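## Task

Put the black pawn on square B3, using the letters and numbers printed along the board's edge. Every other square must end holding exactly what it held at the start, every piece on the board must stand upright and lie wholly within its own square, and the result must hold on its own without the robot supporting anything.

## Robot and tools

Robot: a single six-joint arm (shoulder pan, shoulder lift, elbow, wrist 1, wrist 2, wrist 3) with a two-finger parallel gripper. The fingers point along the gripper's +z axis and close along its x axis. A flat block juts about 9 cm out toward the gripper's -y side and turns with it, so keep it clear of pieces. Cameras: cam_low (672x504) and cam_wrist (616x616), sent in that order.

Frames: the scene frame has its origin on the table top under the arm base, +z up, +y to the left when looking along +x. Result lines report end_effector_position (metres) and end_effector_quat_wxyz in this frame, plus velocities (m/s, rad/s). end_effector_position is the point midway between the finger pads; fingertips extend 17.5 mm past it. The reported position can be somewhat off, more so at long reach.

The motion row (used by both motion tools): 9 numbers, each in [-1, 1], ordered dx, dy, dz, rx, ry, rz, position, force_limit, speed. The first six are an offset, not a pose: they are expressed in the gripper's own axes and measured from the gripper pose shown in the latest result that contains it (before any such result, or for a second call within one reply, from where the gripper is when the call begins). Scale: 1.0 = 0.6 m for dx, dy, dz and 180 degrees for the rotation vector rx, ry, rz. Each row is measured from that same reference, not chained from the previous row. All-zero offsets return the arm to the reference; they do not hold still. position: +1 = open 50 mm, about -0.65 = pads touching, -1 = close until an object blocks. force_limit: -1 about 20 N, 0 about 102 N, +1 about 185 N per pad (actual may be ~17% higher). speed (finger): -1 = 20 mm/s, 0 = 85, +1 = 150.

Tools:
- execute_actions {actions, pictures}. actions holds zero or one item. Empty list: just returns state. {"rows": [[9 numbers], ...], "steps": n}: up to 15 rows and up to 15 steps of 1/30 s (default 15); one row per step, the last repeated if rows run out. {"steps": n} alone: a wait of up to 300 steps counted from the previous result. pictures (boolean) toggles images. A refused call does nothing.
- move {target, speed}: target is one 9-number row as above; the gripper follows a straight path to it lasting 0.5 to 10 s (cut off at 10 s). speed is path top speed in m/s, 0.002 to 0.5, default 0.25; rotation is capped at twice that in rad/s. Finger values are applied at the start. The path ignores obstacles, the hand may lag, wander, or overshoot speed near full extension. Result adds a move: line: done, off_target, moving, held or fault, the distance to target, and limits (paced = the pose sent was clipped; held = some steps were blocked, after which the arm may jump quickly).
- wait {seconds}: 0 to 10 s, sends nothing new.
- zoom_image {camera, region}: camera cam_low or cam_wrist, region [x0, y0, x1, y1] in pixels from top-left, at most 504 by 504.
- read_manual {section}: only "licences"; no motion.
- finished_scene {scene}: pass the current scene's number; irreversible, grades the scene and loads the next task. Replying with no tool call ends everything.

Motion details: each control step the commanded pose is limited to 70 mm and 16 degrees from the measured one, then damped inverse kinematics follows it, favouring position over orientation. Commands are smoothed, trailing by about 0.15 s. After an action ends the arm only finishes the last clipped pose, so large moves need follow-up calls; read the pose and "Hand target" line. A pure rotation pivots about end_effector_position, which is 25 mm off the last joint's axis toward -y. "pose unreachable" and HELD mark steps the clearance check altered or blocked (a base mount counts as arm).

Gripping: close with position -1 and keep sending -1; object_status 2 means something stopped the fingers while closing (a grip). 0 = moving, 1 = blocked while opening, 3 = reached target or pads met (usually nothing held). A new position value resets status to 0 briefly. force_limit and speed changes only apply once position changes by at least 0.01; to soften a grip, open first. Fingers re-close automatically if the grip is lost, except after gripping at force_limit -1, where status stays 2 regardless. Opening in mm is about (250 - position_measured) x 0.202. Brief tugs on a held piece may occur.

Faults: a joint reaching its load limit (shoulder pan and lift 300, elbow 136, wrists 50.9 N m, held weight included) or any external force of 150 N freezes the arm for 10 s and drops the rest of the call. The arm is stiff, so aiming even slightly past contact with the table or a piece can trigger this; approach slowly and stop above contact. Long holding warms motors: MOTOR HOT at 70 °C, brakes and an OVER-TEMPERATURE FAULT at 85 °C.

Avoid: dropping pieces, knocking pieces over or off their squares, pushing anything off the table, and slamming into the board. The simulation keeps running while you compose replies.

Each tool is called after "Emit:" as name(argument=value, ...), one argument or row to a line, values as JSON.

## Session

Emit:
execute_actions(
  actions=[],
)

Scene clock: 0.00 s of 4000.00 s.
end_effector_position=(+0.9378, +0.0075, +0.2494) position_measured=3 object_status=3 end_effector_quat_wxyz=(-0.306, +0.876, -0.254, -0.272) end_effector_velocity=(-0.000, +0.001, -0.002) end_effector_angular_velocity=(+0.001, +0.003, +0.002)
Joint positions: [ 2.618 -0.423  0.907 -0.458 -0.831  0.674]
Joint velocities: [ 0.003  0.     0.001 -0.    -0.001 -0.001]
Hand target: +0.938, +0.007, +0.249; -0.306, +0.876, -0.254, -0.272

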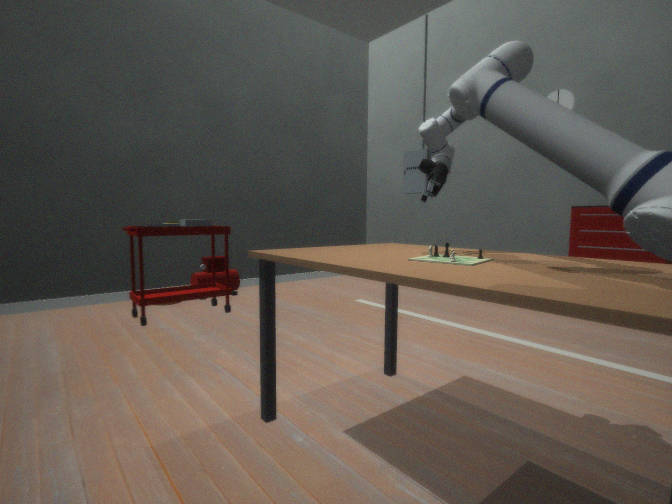

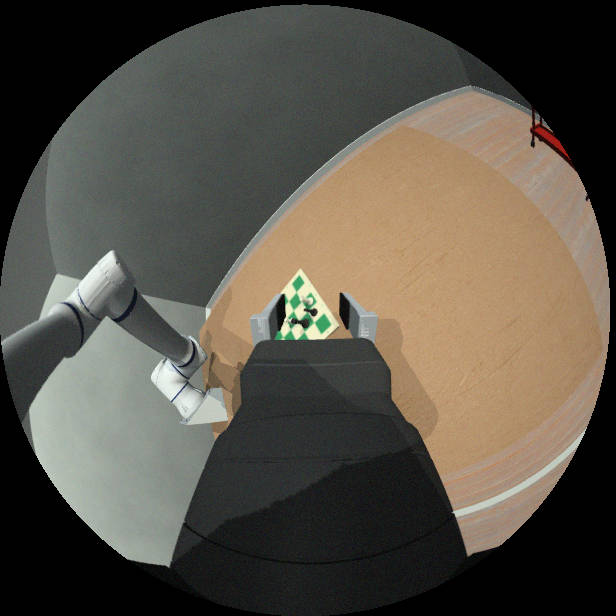

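Emit:
zoom_image(
  camera="cam_low",
  region=[390, 220, 510, 290],
)

Emit:
zoom_image(
  camera="cam_wrist",
  region=[250, 250, 370, 350],
)

Region (390, 220, 510, 290) of cam_low's 672x504 image, scaled by 4.200, with more detail than that image has; it fills the top 294 rows of this view, and the rest is white.

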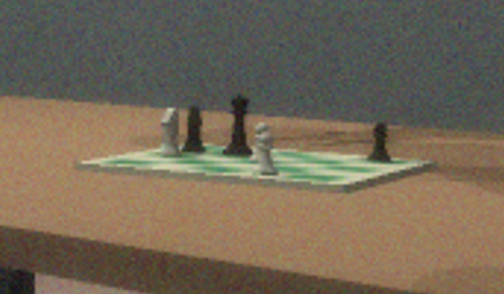

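Region (250, 250, 370, 350) of cam_wrist's 616x616 image, scaled by 4.200, with more detail than that image has.

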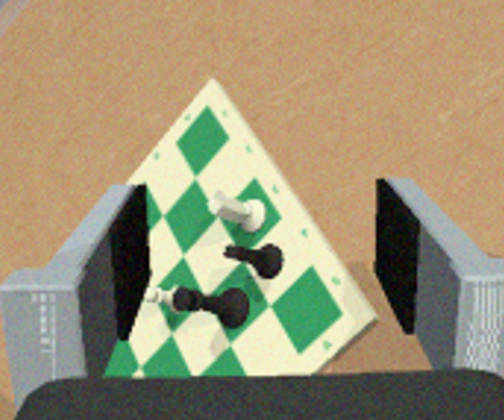

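Emit:
move(
  target=[-0.171, 0.232, 0.0967, -0.2033, 0.1807, -0.1688, 1, -0.6, 0.5],
  speed=0.3,
)

Scene clock: 63.37 s of 4000.00 s.
end_effector_position=(+0.7604, -0.0202, +0.2204) position_measured=3 object_status=3 end_effector_quat_wxyz=(-0.000, +1.000, +0.000, -0.000) end_effector_velocity=(-0.001, +0.001, -0.000) end_effector_angular_velocity=(-0.009, -0.009, +0.006)
Joint positions: [ 2.525 -1.027  1.874 -1.893 -0.936  0.796]
Joint velocities: [ 0.    -0.007  0.011 -0.019 -0.     0.003]
Hand target: +0.760, -0.020, +0.220; +0.000, +1.000, +0.000, +0.000
Off the commanded pose: 0.001 m, 0 deg.
After step 90, 58.20 s passed at rest.
move: done

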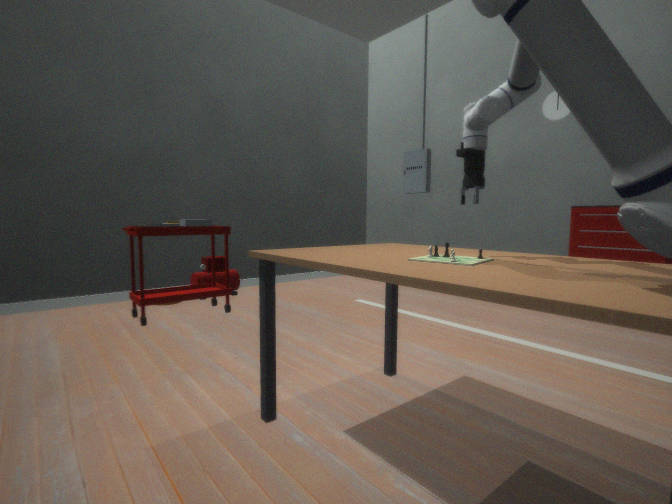

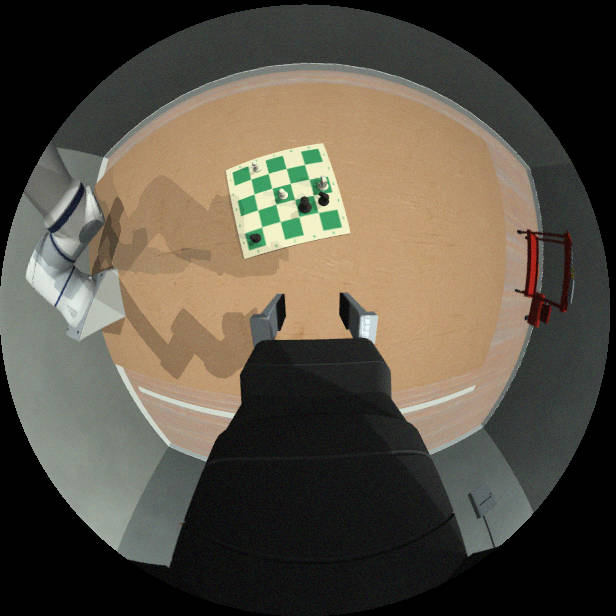

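Emit:
zoom_image(
  camera="cam_wrist",
  region=[220, 135, 360, 265],
)

Region (220, 135, 360, 265) of cam_wrist's 616x616 image, scaled by 3.600, with more detail than that image has; it fills the top 468 rows of this view, and the rest is white.

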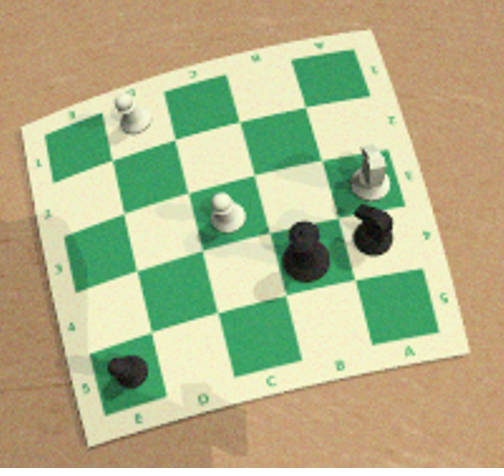

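Emit:
move(
  target=[-0.174, -0.140, 0.167, 0, 0, 0.672, 1, -0.6, 0.5],
  speed=0.45,
)

Scene clock: 111.03 s of 4000.00 s.
end_effector_position=(+0.6565, +0.0642, +0.1204) position_measured=3 object_status=3 end_effector_quat_wxyz=(+0.000, -0.493, +0.870, +0.001) end_effector_velocity=(-0.000, +0.000, -0.001) end_effector_angular_velocity=(-0.003, -0.000, -0.013)
Joint positions: [ 2.621 -1.24   2.214 -2.085 -0.89   3.012]
Joint velocities: [ 0.003 -0.001  0.001 -0.005 -0.001  0.017]
Hand target: +0.656, +0.064, +0.120; -0.000, -0.493, +0.870, +0.000
Off the commanded pose: 0.001 m, 0 deg.
After step 90, 41.77 s passed at rest.
move: done

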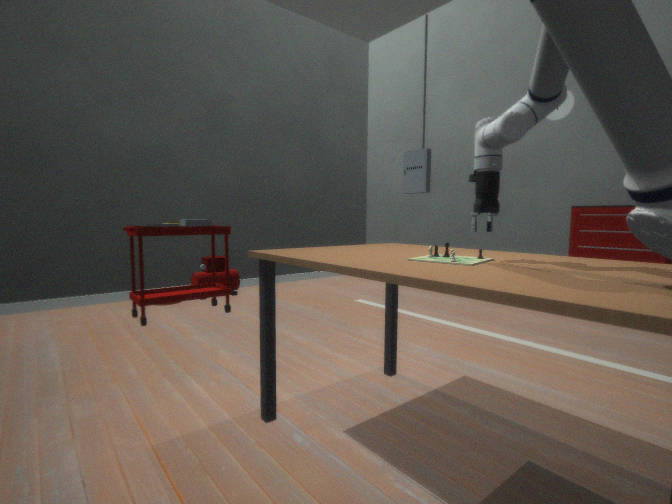

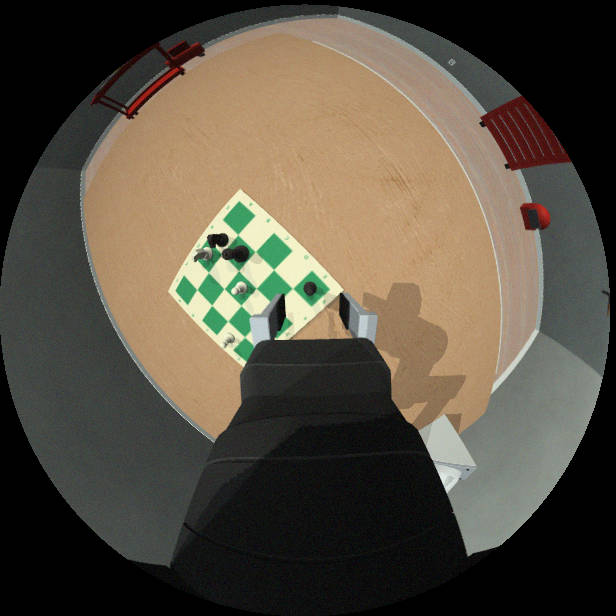

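Emit:
zoom_image(
  camera="cam_wrist",
  region=[260, 250, 380, 350],
)

Emit:
zoom_image(
  camera="cam_low",
  region=[410, 190, 520, 280],
)

Emit:
zoom_image(
  camera="cam_wrist",
  region=[160, 185, 350, 365],
)

Region (260, 250, 380, 350) of cam_wrist's 616x616 image, scaled by 4.200, with more detail than that image has.

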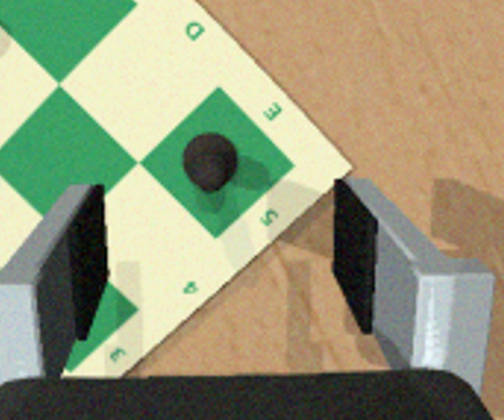

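Region (410, 190, 520, 280) of cam_low's 672x504 image, scaled by 4.582, with more detail than that image has; it fills the top 412 rows of this view, and the rest is white.

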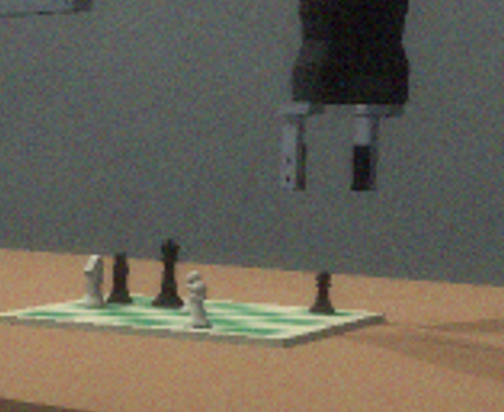

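Region (160, 185, 350, 365) of cam_wrist's 616x616 image, scaled by 2.653, with more detail than that image has; it fills the top 477 rows of this view, and the rest is white.

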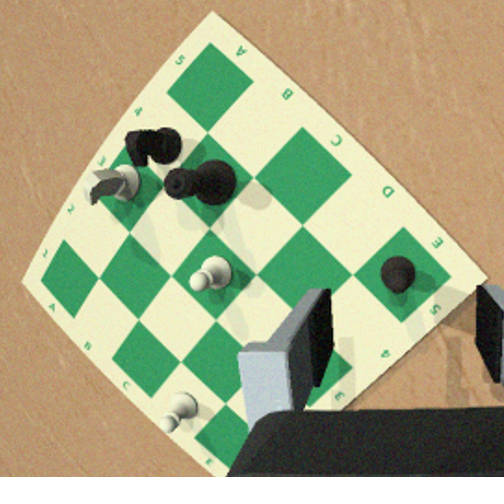

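Emit:
move(
  target=[-0.004, 0.002, 0.122, 0, 0, 0, 0.4, -0.6, 0.5],
  speed=0.15,
)

Emit:
zoom_image(
  camera="cam_wrist",
  region=[260, 250, 380, 350],
)

Emit:
zoom_image(
  camera="cam_low",
  region=[445, 215, 515, 275],
)

Scene clock: 136.80 s of 4000.00 s.
end_effector_position=(+0.6568, +0.0670, +0.0473) position_measured=92 object_status=3 end_effector_quat_wxyz=(+0.000, -0.493, +0.870, +0.001) end_effector_velocity=(+0.000, -0.000, -0.001) end_effector_angular_velocity=(-0.002, -0.001, +0.000)
Joint positions: [ 2.699 -1.155  2.254 -2.27  -0.857  3.105]
Joint velocities: [ 0.001  0.001  0.001 -0.005 -0.001  0.002]
Hand target: +0.657, +0.067, +0.047; +0.000, -0.493, +0.870, +0.001
Off the commanded pose: 0.000 m, 0 deg.
After step 90, 21.77 s passed at rest.
move: done

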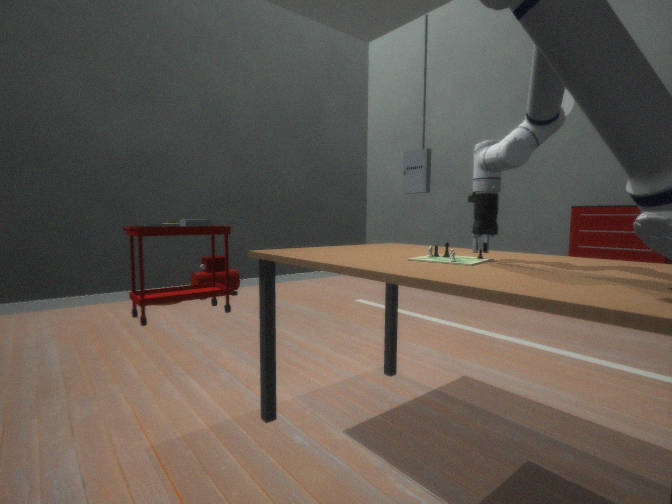

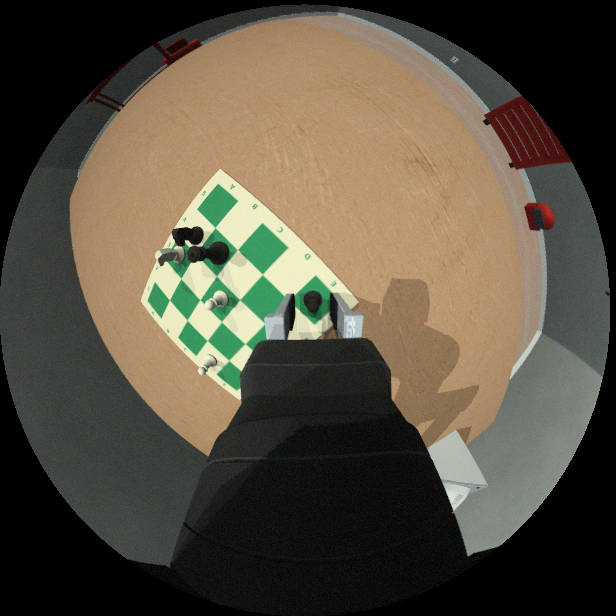

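Region (260, 250, 380, 350) of cam_wrist's 616x616 image, scaled by 4.200, with more detail than that image has.

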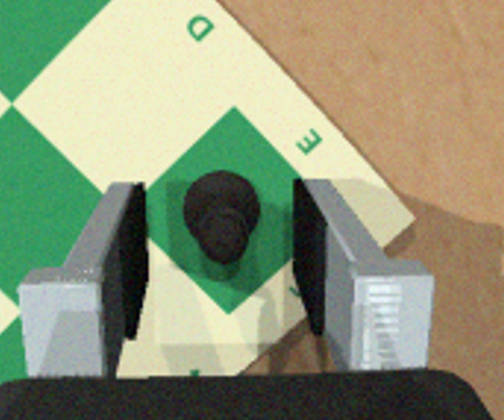

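Region (445, 215, 515, 275) of cam_low's 672x504 image, scaled by 7.200, with more detail than that image has; it fills the top 432 rows of this view, and the rest is white.

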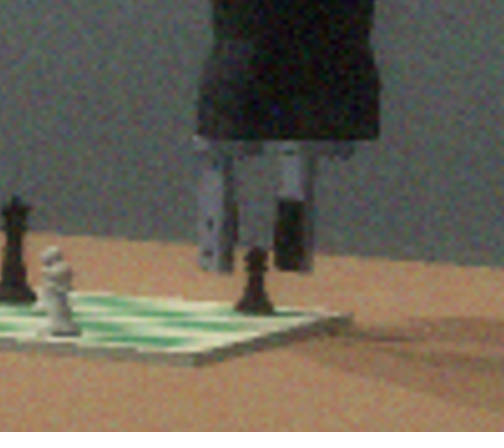

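Emit:
execute_actions(
  actions=[
    {"rows": [[0.0002,0.0005,0.0015,0,0,0,0.4,-0.5,0],[0.0004,0.001,0.003,0,0,0,0.4,-0.5,0],[0.0006,0.0015,0.005,0,0,0,0.4,-0.5,0],[0.0008,0.002,0.007,0,0,0,0.4,-0.5,0],[0.0008,0.0025,0.0085,0,0,0,0.4,-0.5,0],[0.0008,0.0025,0.0085,0,0,0,0.4,-0.5,0],[0.0008,0.0025,0.0085,0,0,0,0.4,-0.5,0],[0.0008,0.0025,0.0085,0,0,0,-1,-0.5,-0.3]], "steps": 15},
  ],
  pictures=false,
)

Emit:
wait(
  seconds=0.4,
)

Emit:
zoom_image(
  camera="cam_wrist",
  region=[130, 160, 380, 360],
)

Emit:
zoom_image(
  camera="cam_low",
  region=[445, 215, 515, 275],
)

Scene clock: 145.57 s of 4000.00 s.
end_effector_position=(+0.6553, +0.0674, +0.0422) position_measured=172 object_status=0 end_effector_quat_wxyz=(+0.000, -0.494, +0.870, +0.001) end_effector_velocity=(-0.001, +0.000, -0.002) end_effector_angular_velocity=(-0.001, +0.002, +0.001)
Joint positions: [ 2.704 -1.151  2.259 -2.284 -0.855  3.111]
Joint velocities: [ 0.003  0.002  0.001 -0.003 -0.001  0.001]
Hand target: +0.655, +0.067, +0.042; +0.000, -0.494, +0.870, +0.001
Off the commanded pose: 0.000 m, 0 deg.
Steps of this call (steps 1 to 90: nothing new was sent; then 5.27 s passed at rest; steps 91 to 105: all 15 steps of this action). Readings (end_effector_position | what the end effector reports):
91: (+0.6568, +0.0670, +0.0471) | position_measured=92 object_status=3
92: (+0.6568, +0.0671, +0.0469) | position_measured=92 object_status=3
94: (+0.6564, +0.0671, +0.0458) | position_measured=92 object_status=3
98: (+0.6556, +0.0673, +0.0432) | position_measured=97 object_status=0
105: the state above

Scene clock: 145.97 s of 4000.00 s.
end_effector_position=(+0.6553, +0.0674, +0.0422) position_measured=207 object_status=2 end_effector_quat_wxyz=(+0.000, -0.494, +0.870, +0.001) end_effector_velocity=(-0.000, +0.000, +0.001) end_effector_angular_velocity=(-0.000, -0.001, -0.000)
Joint positions: [ 2.704 -1.151  2.259 -2.284 -0.855  3.111]
Joint velocities: [-0.001 -0.002  0.001  0.     0.     0.   ]
Hand target: +0.655, +0.067, +0.042; +0.000, -0.494, +0.870, +0.001
Off the commanded pose: 0.000 m, 0 deg.
Steps of this call (steps 1 to 12: nothing new was sent). Readings (end_effector_position | what the end effector reports):
1: (+0.6553, +0.0674, +0.0422) | position_measured=183 object_status=0
2: (+0.6553, +0.0674, +0.0422) | position_measured=194 object_status=0
4: (+0.6553, +0.0674, +0.0422) | position_measured=207 object_status=0
8: (+0.6553, +0.0674, +0.0422) | position_measured=207 object_status=0
12: the state above

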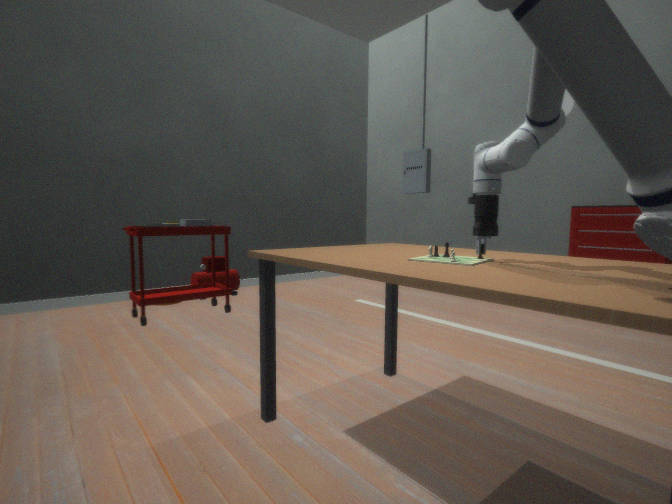

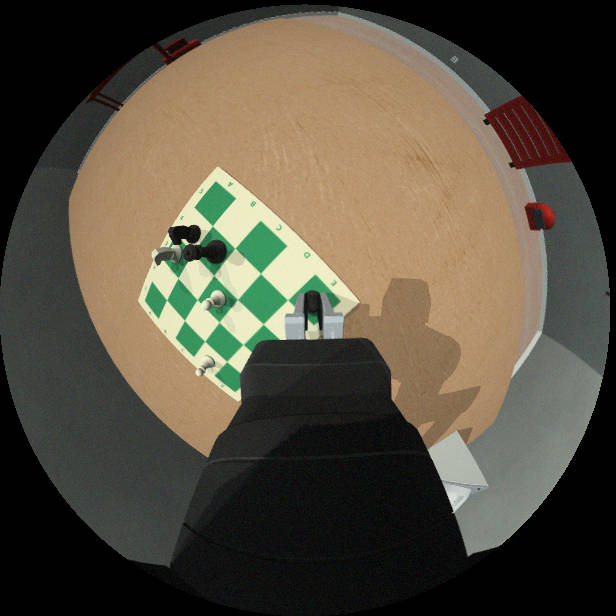

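Region (130, 160, 380, 360) of cam_wrist's 616x616 image, scaled by 2.016, with more detail than that image has; it fills the top 403 rows of this view, and the rest is white.

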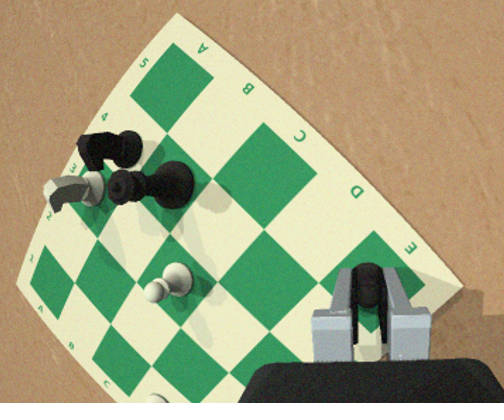

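Region (445, 215, 515, 275) of cam_low's 672x504 image, scaled by 7.200, with more detail than that image has; it fills the top 432 rows of this view, and the rest is white.

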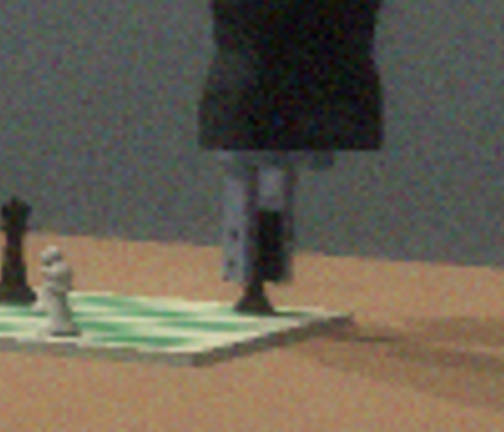

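Emit:
move(
  target=[-0.04, -0.01, -0.103, 0, 0, 0, -1, -0.5, -0.3],
  speed=0.15,
)

Emit:
move(
  target=[-0.175, -0.0425, 0, 0, 0, 0, -1, -0.5, -0.3],
  speed=0.2,
)

Emit:
zoom_image(
  camera="cam_wrist",
  region=[242, 220, 382, 350],
)

Emit:
zoom_image(
  camera="cam_low",
  region=[405, 200, 485, 275],
)

Scene clock: 163.27 s of 4000.00 s.
end_effector_position=(+0.6727, +0.0848, +0.1039) position_measured=207 object_status=2 end_effector_quat_wxyz=(+0.000, -0.493, +0.870, +0.001) end_effector_velocity=(-0.000, -0.001, +0.001) end_effector_angular_velocity=(+0.001, +0.002, -0.002)
Joint positions: [ 2.669 -1.229  2.197 -2.116 -0.869  3.069]
Joint velocities: [-0.002 -0.    -0.002  0.006 -0.001 -0.002]
Hand target: +0.673, +0.085, +0.104; +0.000, -0.493, +0.870, +0.001
Off the commanded pose: 0.000 m, 0 deg.
After step 90, 13.37 s passed at rest.
move: done

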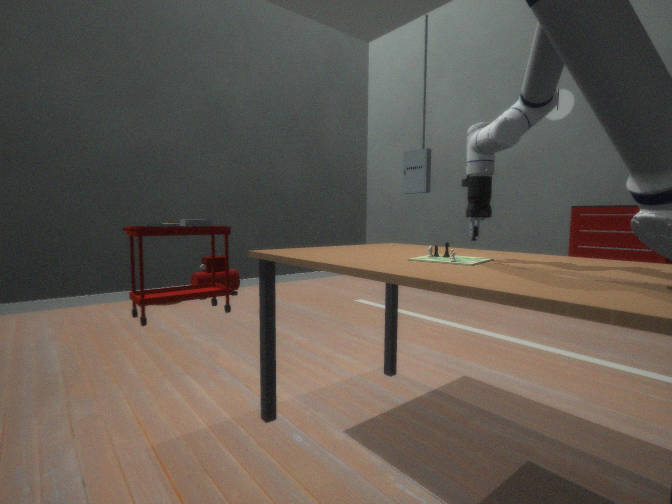

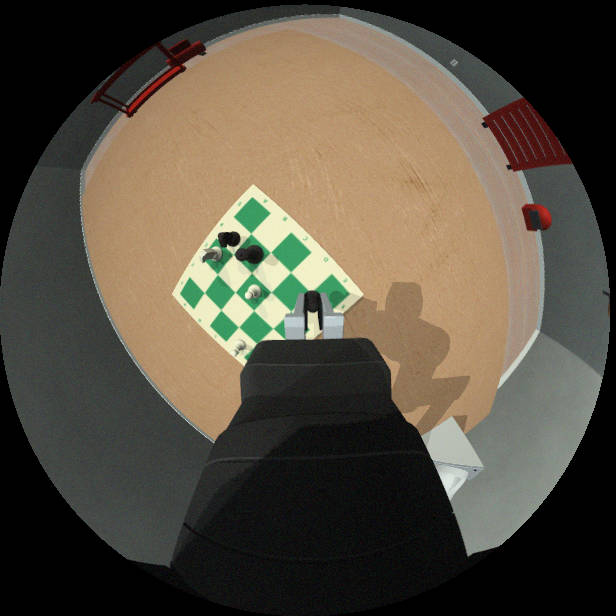

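Scene clock: 164.33 s of 4000.00 s.
end_effector_position=(+0.7484, +0.1620, +0.1041) position_measured=207 object_status=2 end_effector_quat_wxyz=(+0.000, -0.494, +0.870, +0.001) end_effector_velocity=(+0.002, +0.001, +0.000) end_effector_angular_velocity=(+0.002, -0.001, -0.001)
Joint positions: [ 2.786 -1.218  2.053 -2.079 -0.826  3.214]
Joint velocities: [ 0.     0.001 -0.003  0.001  0.002  0.002]
Hand target: +0.749, +0.162, +0.104; +0.000, -0.494, +0.870, +0.001
Off the commanded pose: 0.000 m, 0 deg.
move: done

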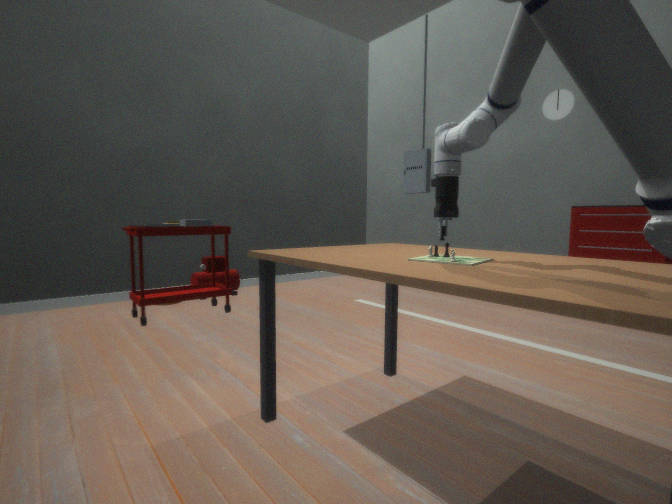

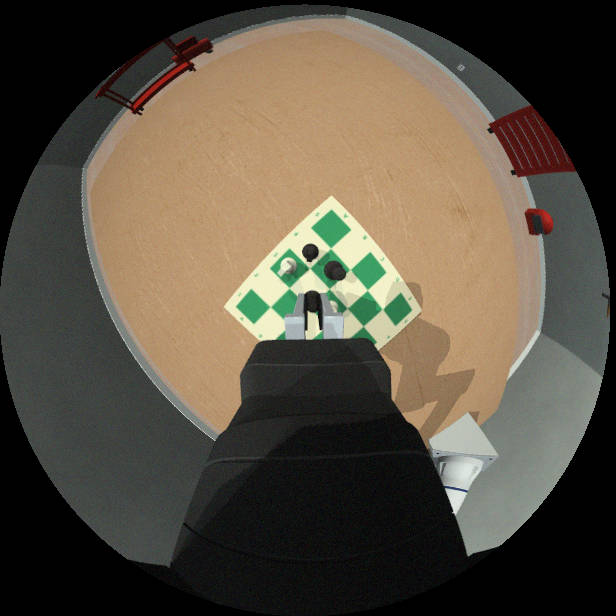

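Region (242, 220, 382, 350) of cam_wrist's 616x616 image, scaled by 3.600, with more detail than that image has; it fills the top 468 rows of this view, and the rest is white.

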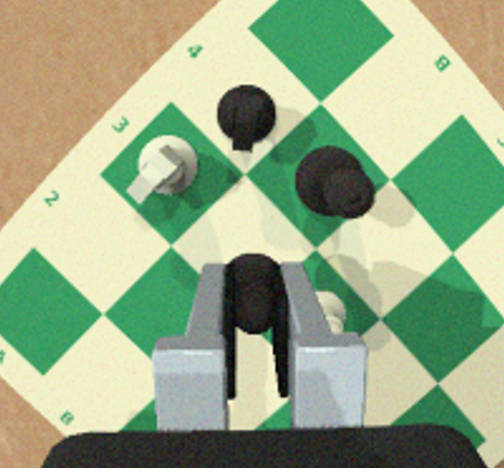

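Region (405, 200, 485, 275) of cam_low's 672x504 image, scaled by 6.300, with more detail than that image has; it fills the top 472 rows of this view, and the rest is white.

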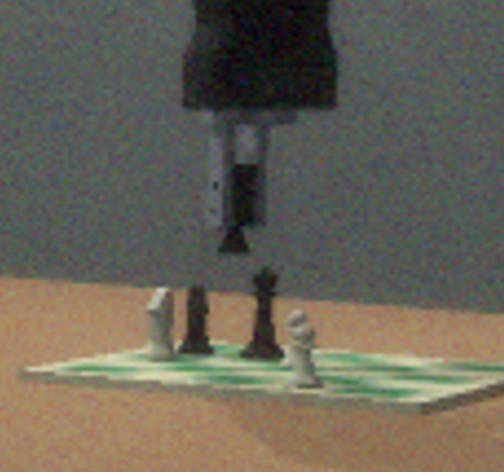

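Emit:
move(
  target=[-0.0035, 0.0025, 0.096, 0, 0, 0, -1, -0.5, -0.3],
  speed=0.1,
)

Emit:
zoom_image(
  camera="cam_wrist",
  region=[252, 240, 372, 350],
)

Emit:
zoom_image(
  camera="cam_low",
  region=[420, 225, 465, 270],
)

Scene clock: 175.00 s of 4000.00 s.
end_effector_position=(+0.7483, +0.1647, +0.0466) position_measured=207 object_status=2 end_effector_quat_wxyz=(+0.000, -0.494, +0.870, +0.001) end_effector_velocity=(+0.000, +0.000, -0.002) end_effector_angular_velocity=(+0.001, -0.001, -0.001)
Joint positions: [ 2.844 -1.161  2.081 -2.216 -0.809  3.29 ]
Joint velocities: [ 0.002  0.002  0.001 -0.006  0.001  0.004]
Hand target: +0.748, +0.165, +0.046; +0.000, -0.494, +0.870, +0.001
Off the commanded pose: 0.000 m, 0 deg.
After step 90, 6.67 s passed at rest.
move: done

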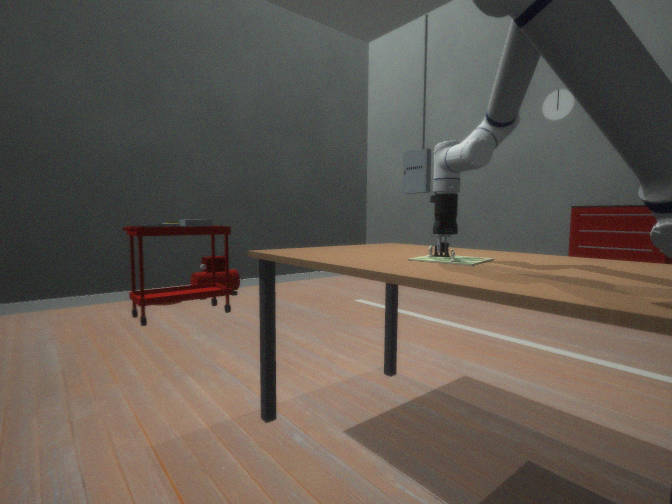

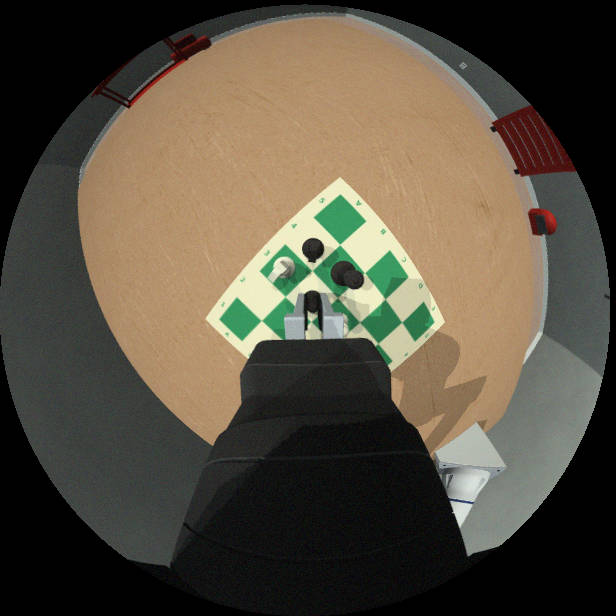

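Region (252, 240, 372, 350) of cam_wrist's 616x616 image, scaled by 4.200, with more detail than that image has; it fills the top 462 rows of this view, and the rest is white.

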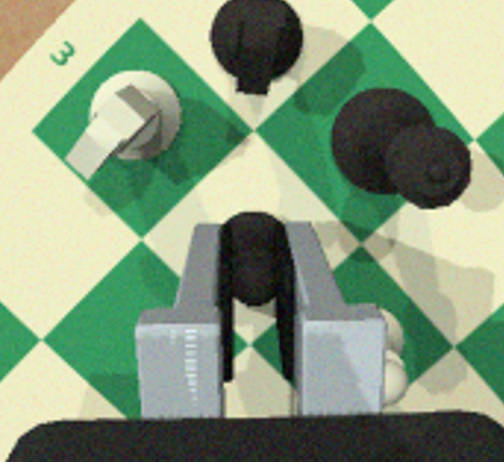

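Region (420, 225, 465, 270) of cam_low's 672x504 image, scaled by 11.200, with more detail than that image has.

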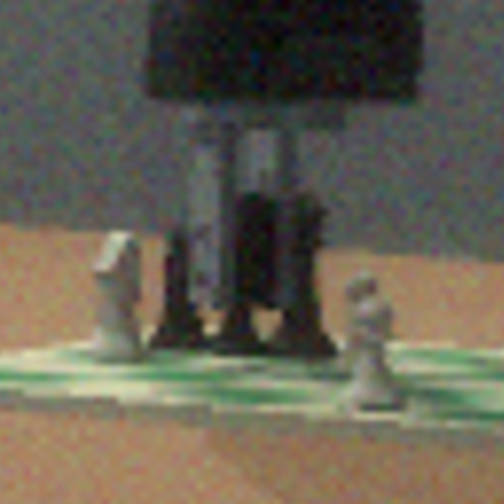

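Emit:
execute_actions(
  actions=[
    {"rows": [[0,-0.0003,0.001,0,0,0,-1,-0.5,-0.3],[0,-0.0006,0.002,0,0,0,-1,-0.5,-0.3],[0,-0.0009,0.003,0,0,0,-1,-0.5,-0.3],[0,-0.0012,0.004,0,0,0,-1,-0.5,-0.3],[0,-0.0015,0.005,0,0,0,-1,-0.5,-0.3],[0,-0.0015,0.006,0,0,0,-1,-0.5,-0.3],[0,-0.0015,0.0068,0,0,0,-1,-0.5,-0.3]], "steps": 15},
  ],
  pictures=false,
)

Emit:
execute_actions(
  actions=[
    {"rows": [[0,0,0,0,0,0,0.0,-0.5,-0.6]], "steps": 12},
  ],
  pictures=false,
)

Emit:
move(
  target=[0, 0, -0.1, 0, 0, 0, 0.0, -0.5, -0.6],
  speed=0.15,
)

Emit:
zoom_image(
  camera="cam_wrist",
  region=[232, 210, 392, 350],
)

Emit:
zoom_image(
  camera="cam_low",
  region=[405, 200, 485, 275],
)

Scene clock: 184.20 s of 4000.00 s.
end_effector_position=(+0.7490, +0.1643, +0.0426) position_measured=207 object_status=2 end_effector_quat_wxyz=(+0.000, -0.494, +0.870, +0.001) end_effector_velocity=(+0.001, +0.001, -0.002) end_effector_angular_velocity=(-0.001, +0.000, +0.003)
Joint positions: [ 2.848 -1.155  2.081 -2.226 -0.808  3.295]
Joint velocities: [ 0.003  0.002 -0.001 -0.003  0.     0.001]
Hand target: +0.749, +0.164, +0.043; +0.000, -0.494, +0.870, +0.001
Off the commanded pose: 0.000 m, 0 deg.
Steps of this call (steps 1 to 90: nothing new was sent; then 5.70 s passed at rest; steps 91 to 105: all 15 steps of this action). Readings (end_effector_position | what the end effector reports):
91: (+0.7483, +0.1647, +0.0464) | position_measured=207 object_status=2
92: (+0.7483, +0.1647, +0.0462) | position_measured=207 object_status=2
94: (+0.7484, +0.1646, +0.0456) | position_measured=207 object_status=2
98: (+0.7488, +0.1643, +0.0437) | position_measured=207 object_status=2
105: the state above

Scene clock: 184.60 s of 4000.00 s.
end_effector_position=(+0.7490, +0.1643, +0.0426) position_measured=152 object_status=0 end_effector_quat_wxyz=(+0.000, -0.494, +0.870, +0.001) end_effector_velocity=(-0.000, -0.000, +0.000) end_effector_angular_velocity=(+0.001, -0.001, -0.001)
Joint positions: [ 2.848 -1.155  2.081 -2.226 -0.808  3.295]
Joint velocities: [-0.001 -0.     0.001 -0.     0.001  0.001]
Hand target: +0.749, +0.164, +0.043; +0.000, -0.494, +0.870, +0.001
Off the commanded pose: 0.000 m, 0 deg.
Steps of this call (steps 1 to 12: all 12 steps of this action). Readings (end_effector_position | what the end effector reports):
1: (+0.7490, +0.1643, +0.0426) | position_measured=204 object_status=0
2: (+0.7490, +0.1643, +0.0426) | position_measured=196 object_status=0
4: (+0.7490, +0.1643, +0.0426) | position_measured=181 object_status=0
8: (+0.7490, +0.1643, +0.0426) | position_measured=153 object_status=0
12: the state above

Scene clock: 185.73 s of 4000.00 s.
end_effector_position=(+0.7490, +0.1641, +0.1025) position_measured=152 object_status=3 end_effector_quat_wxyz=(+0.000, -0.494, +0.870, +0.001) end_effector_velocity=(+0.000, -0.001, +0.004) end_effector_angular_velocity=(-0.002, -0.001, -0.001)
Joint positions: [ 2.79  -1.218  2.053 -2.082 -0.825  3.219]
Joint velocities: [-0.004 -0.002 -0.002  0.006 -0.002 -0.003]
Hand target: +0.749, +0.164, +0.103; +0.000, -0.494, +0.870, +0.001
Off the commanded pose: 0.000 m, 0 deg.
move: done

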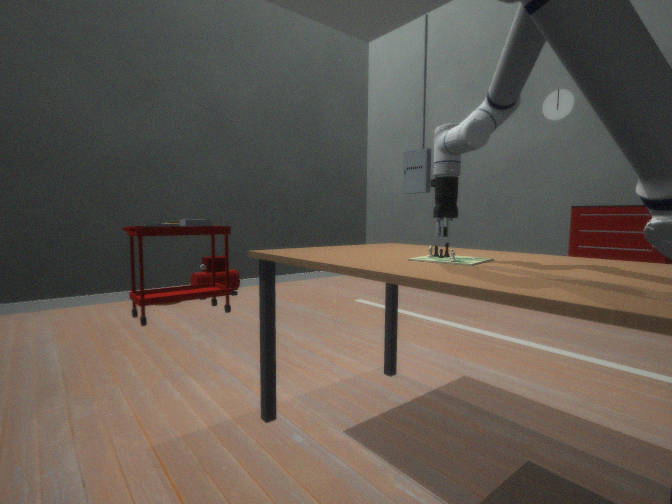

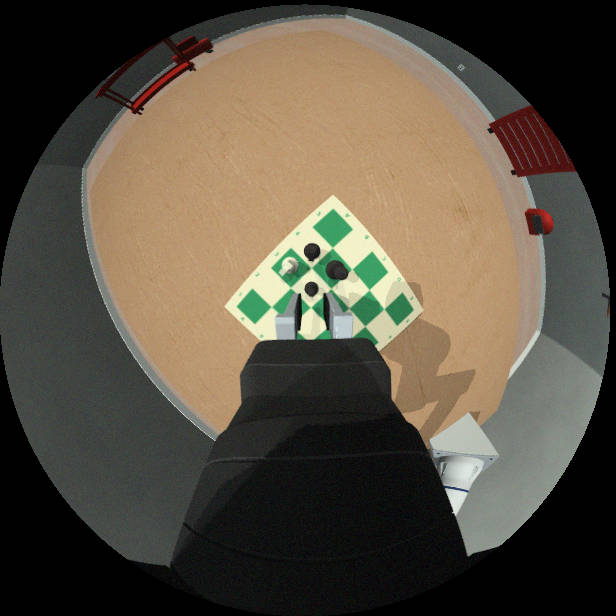

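Region (232, 210, 392, 350) of cam_wrist's 616x616 image, scaled by 3.150, with more detail than that image has; it fills the top 441 rows of this view, and the rest is white.

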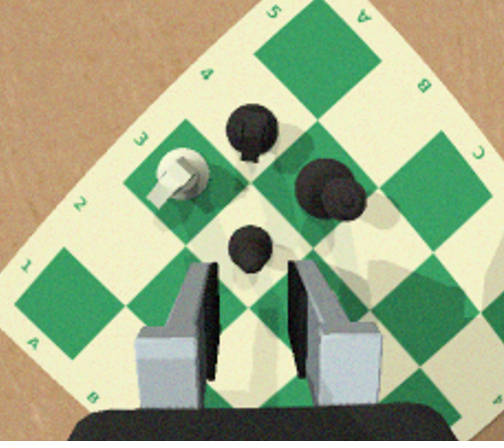

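Region (405, 200, 485, 275) of cam_low's 672x504 image, scaled by 6.300, with more detail than that image has; it fills the top 472 rows of this view, and the rest is white.

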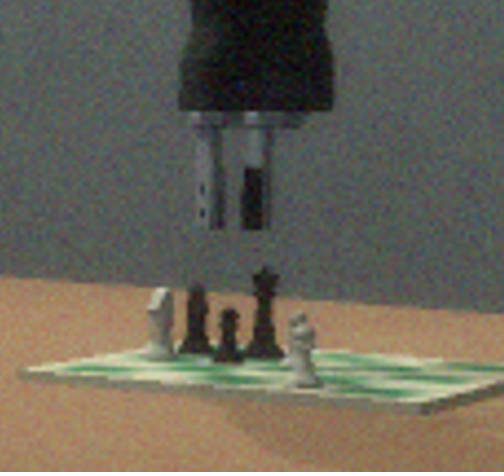

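Emit:
finished_scene(
  scene=1,
)

The scene is finished: the task was done.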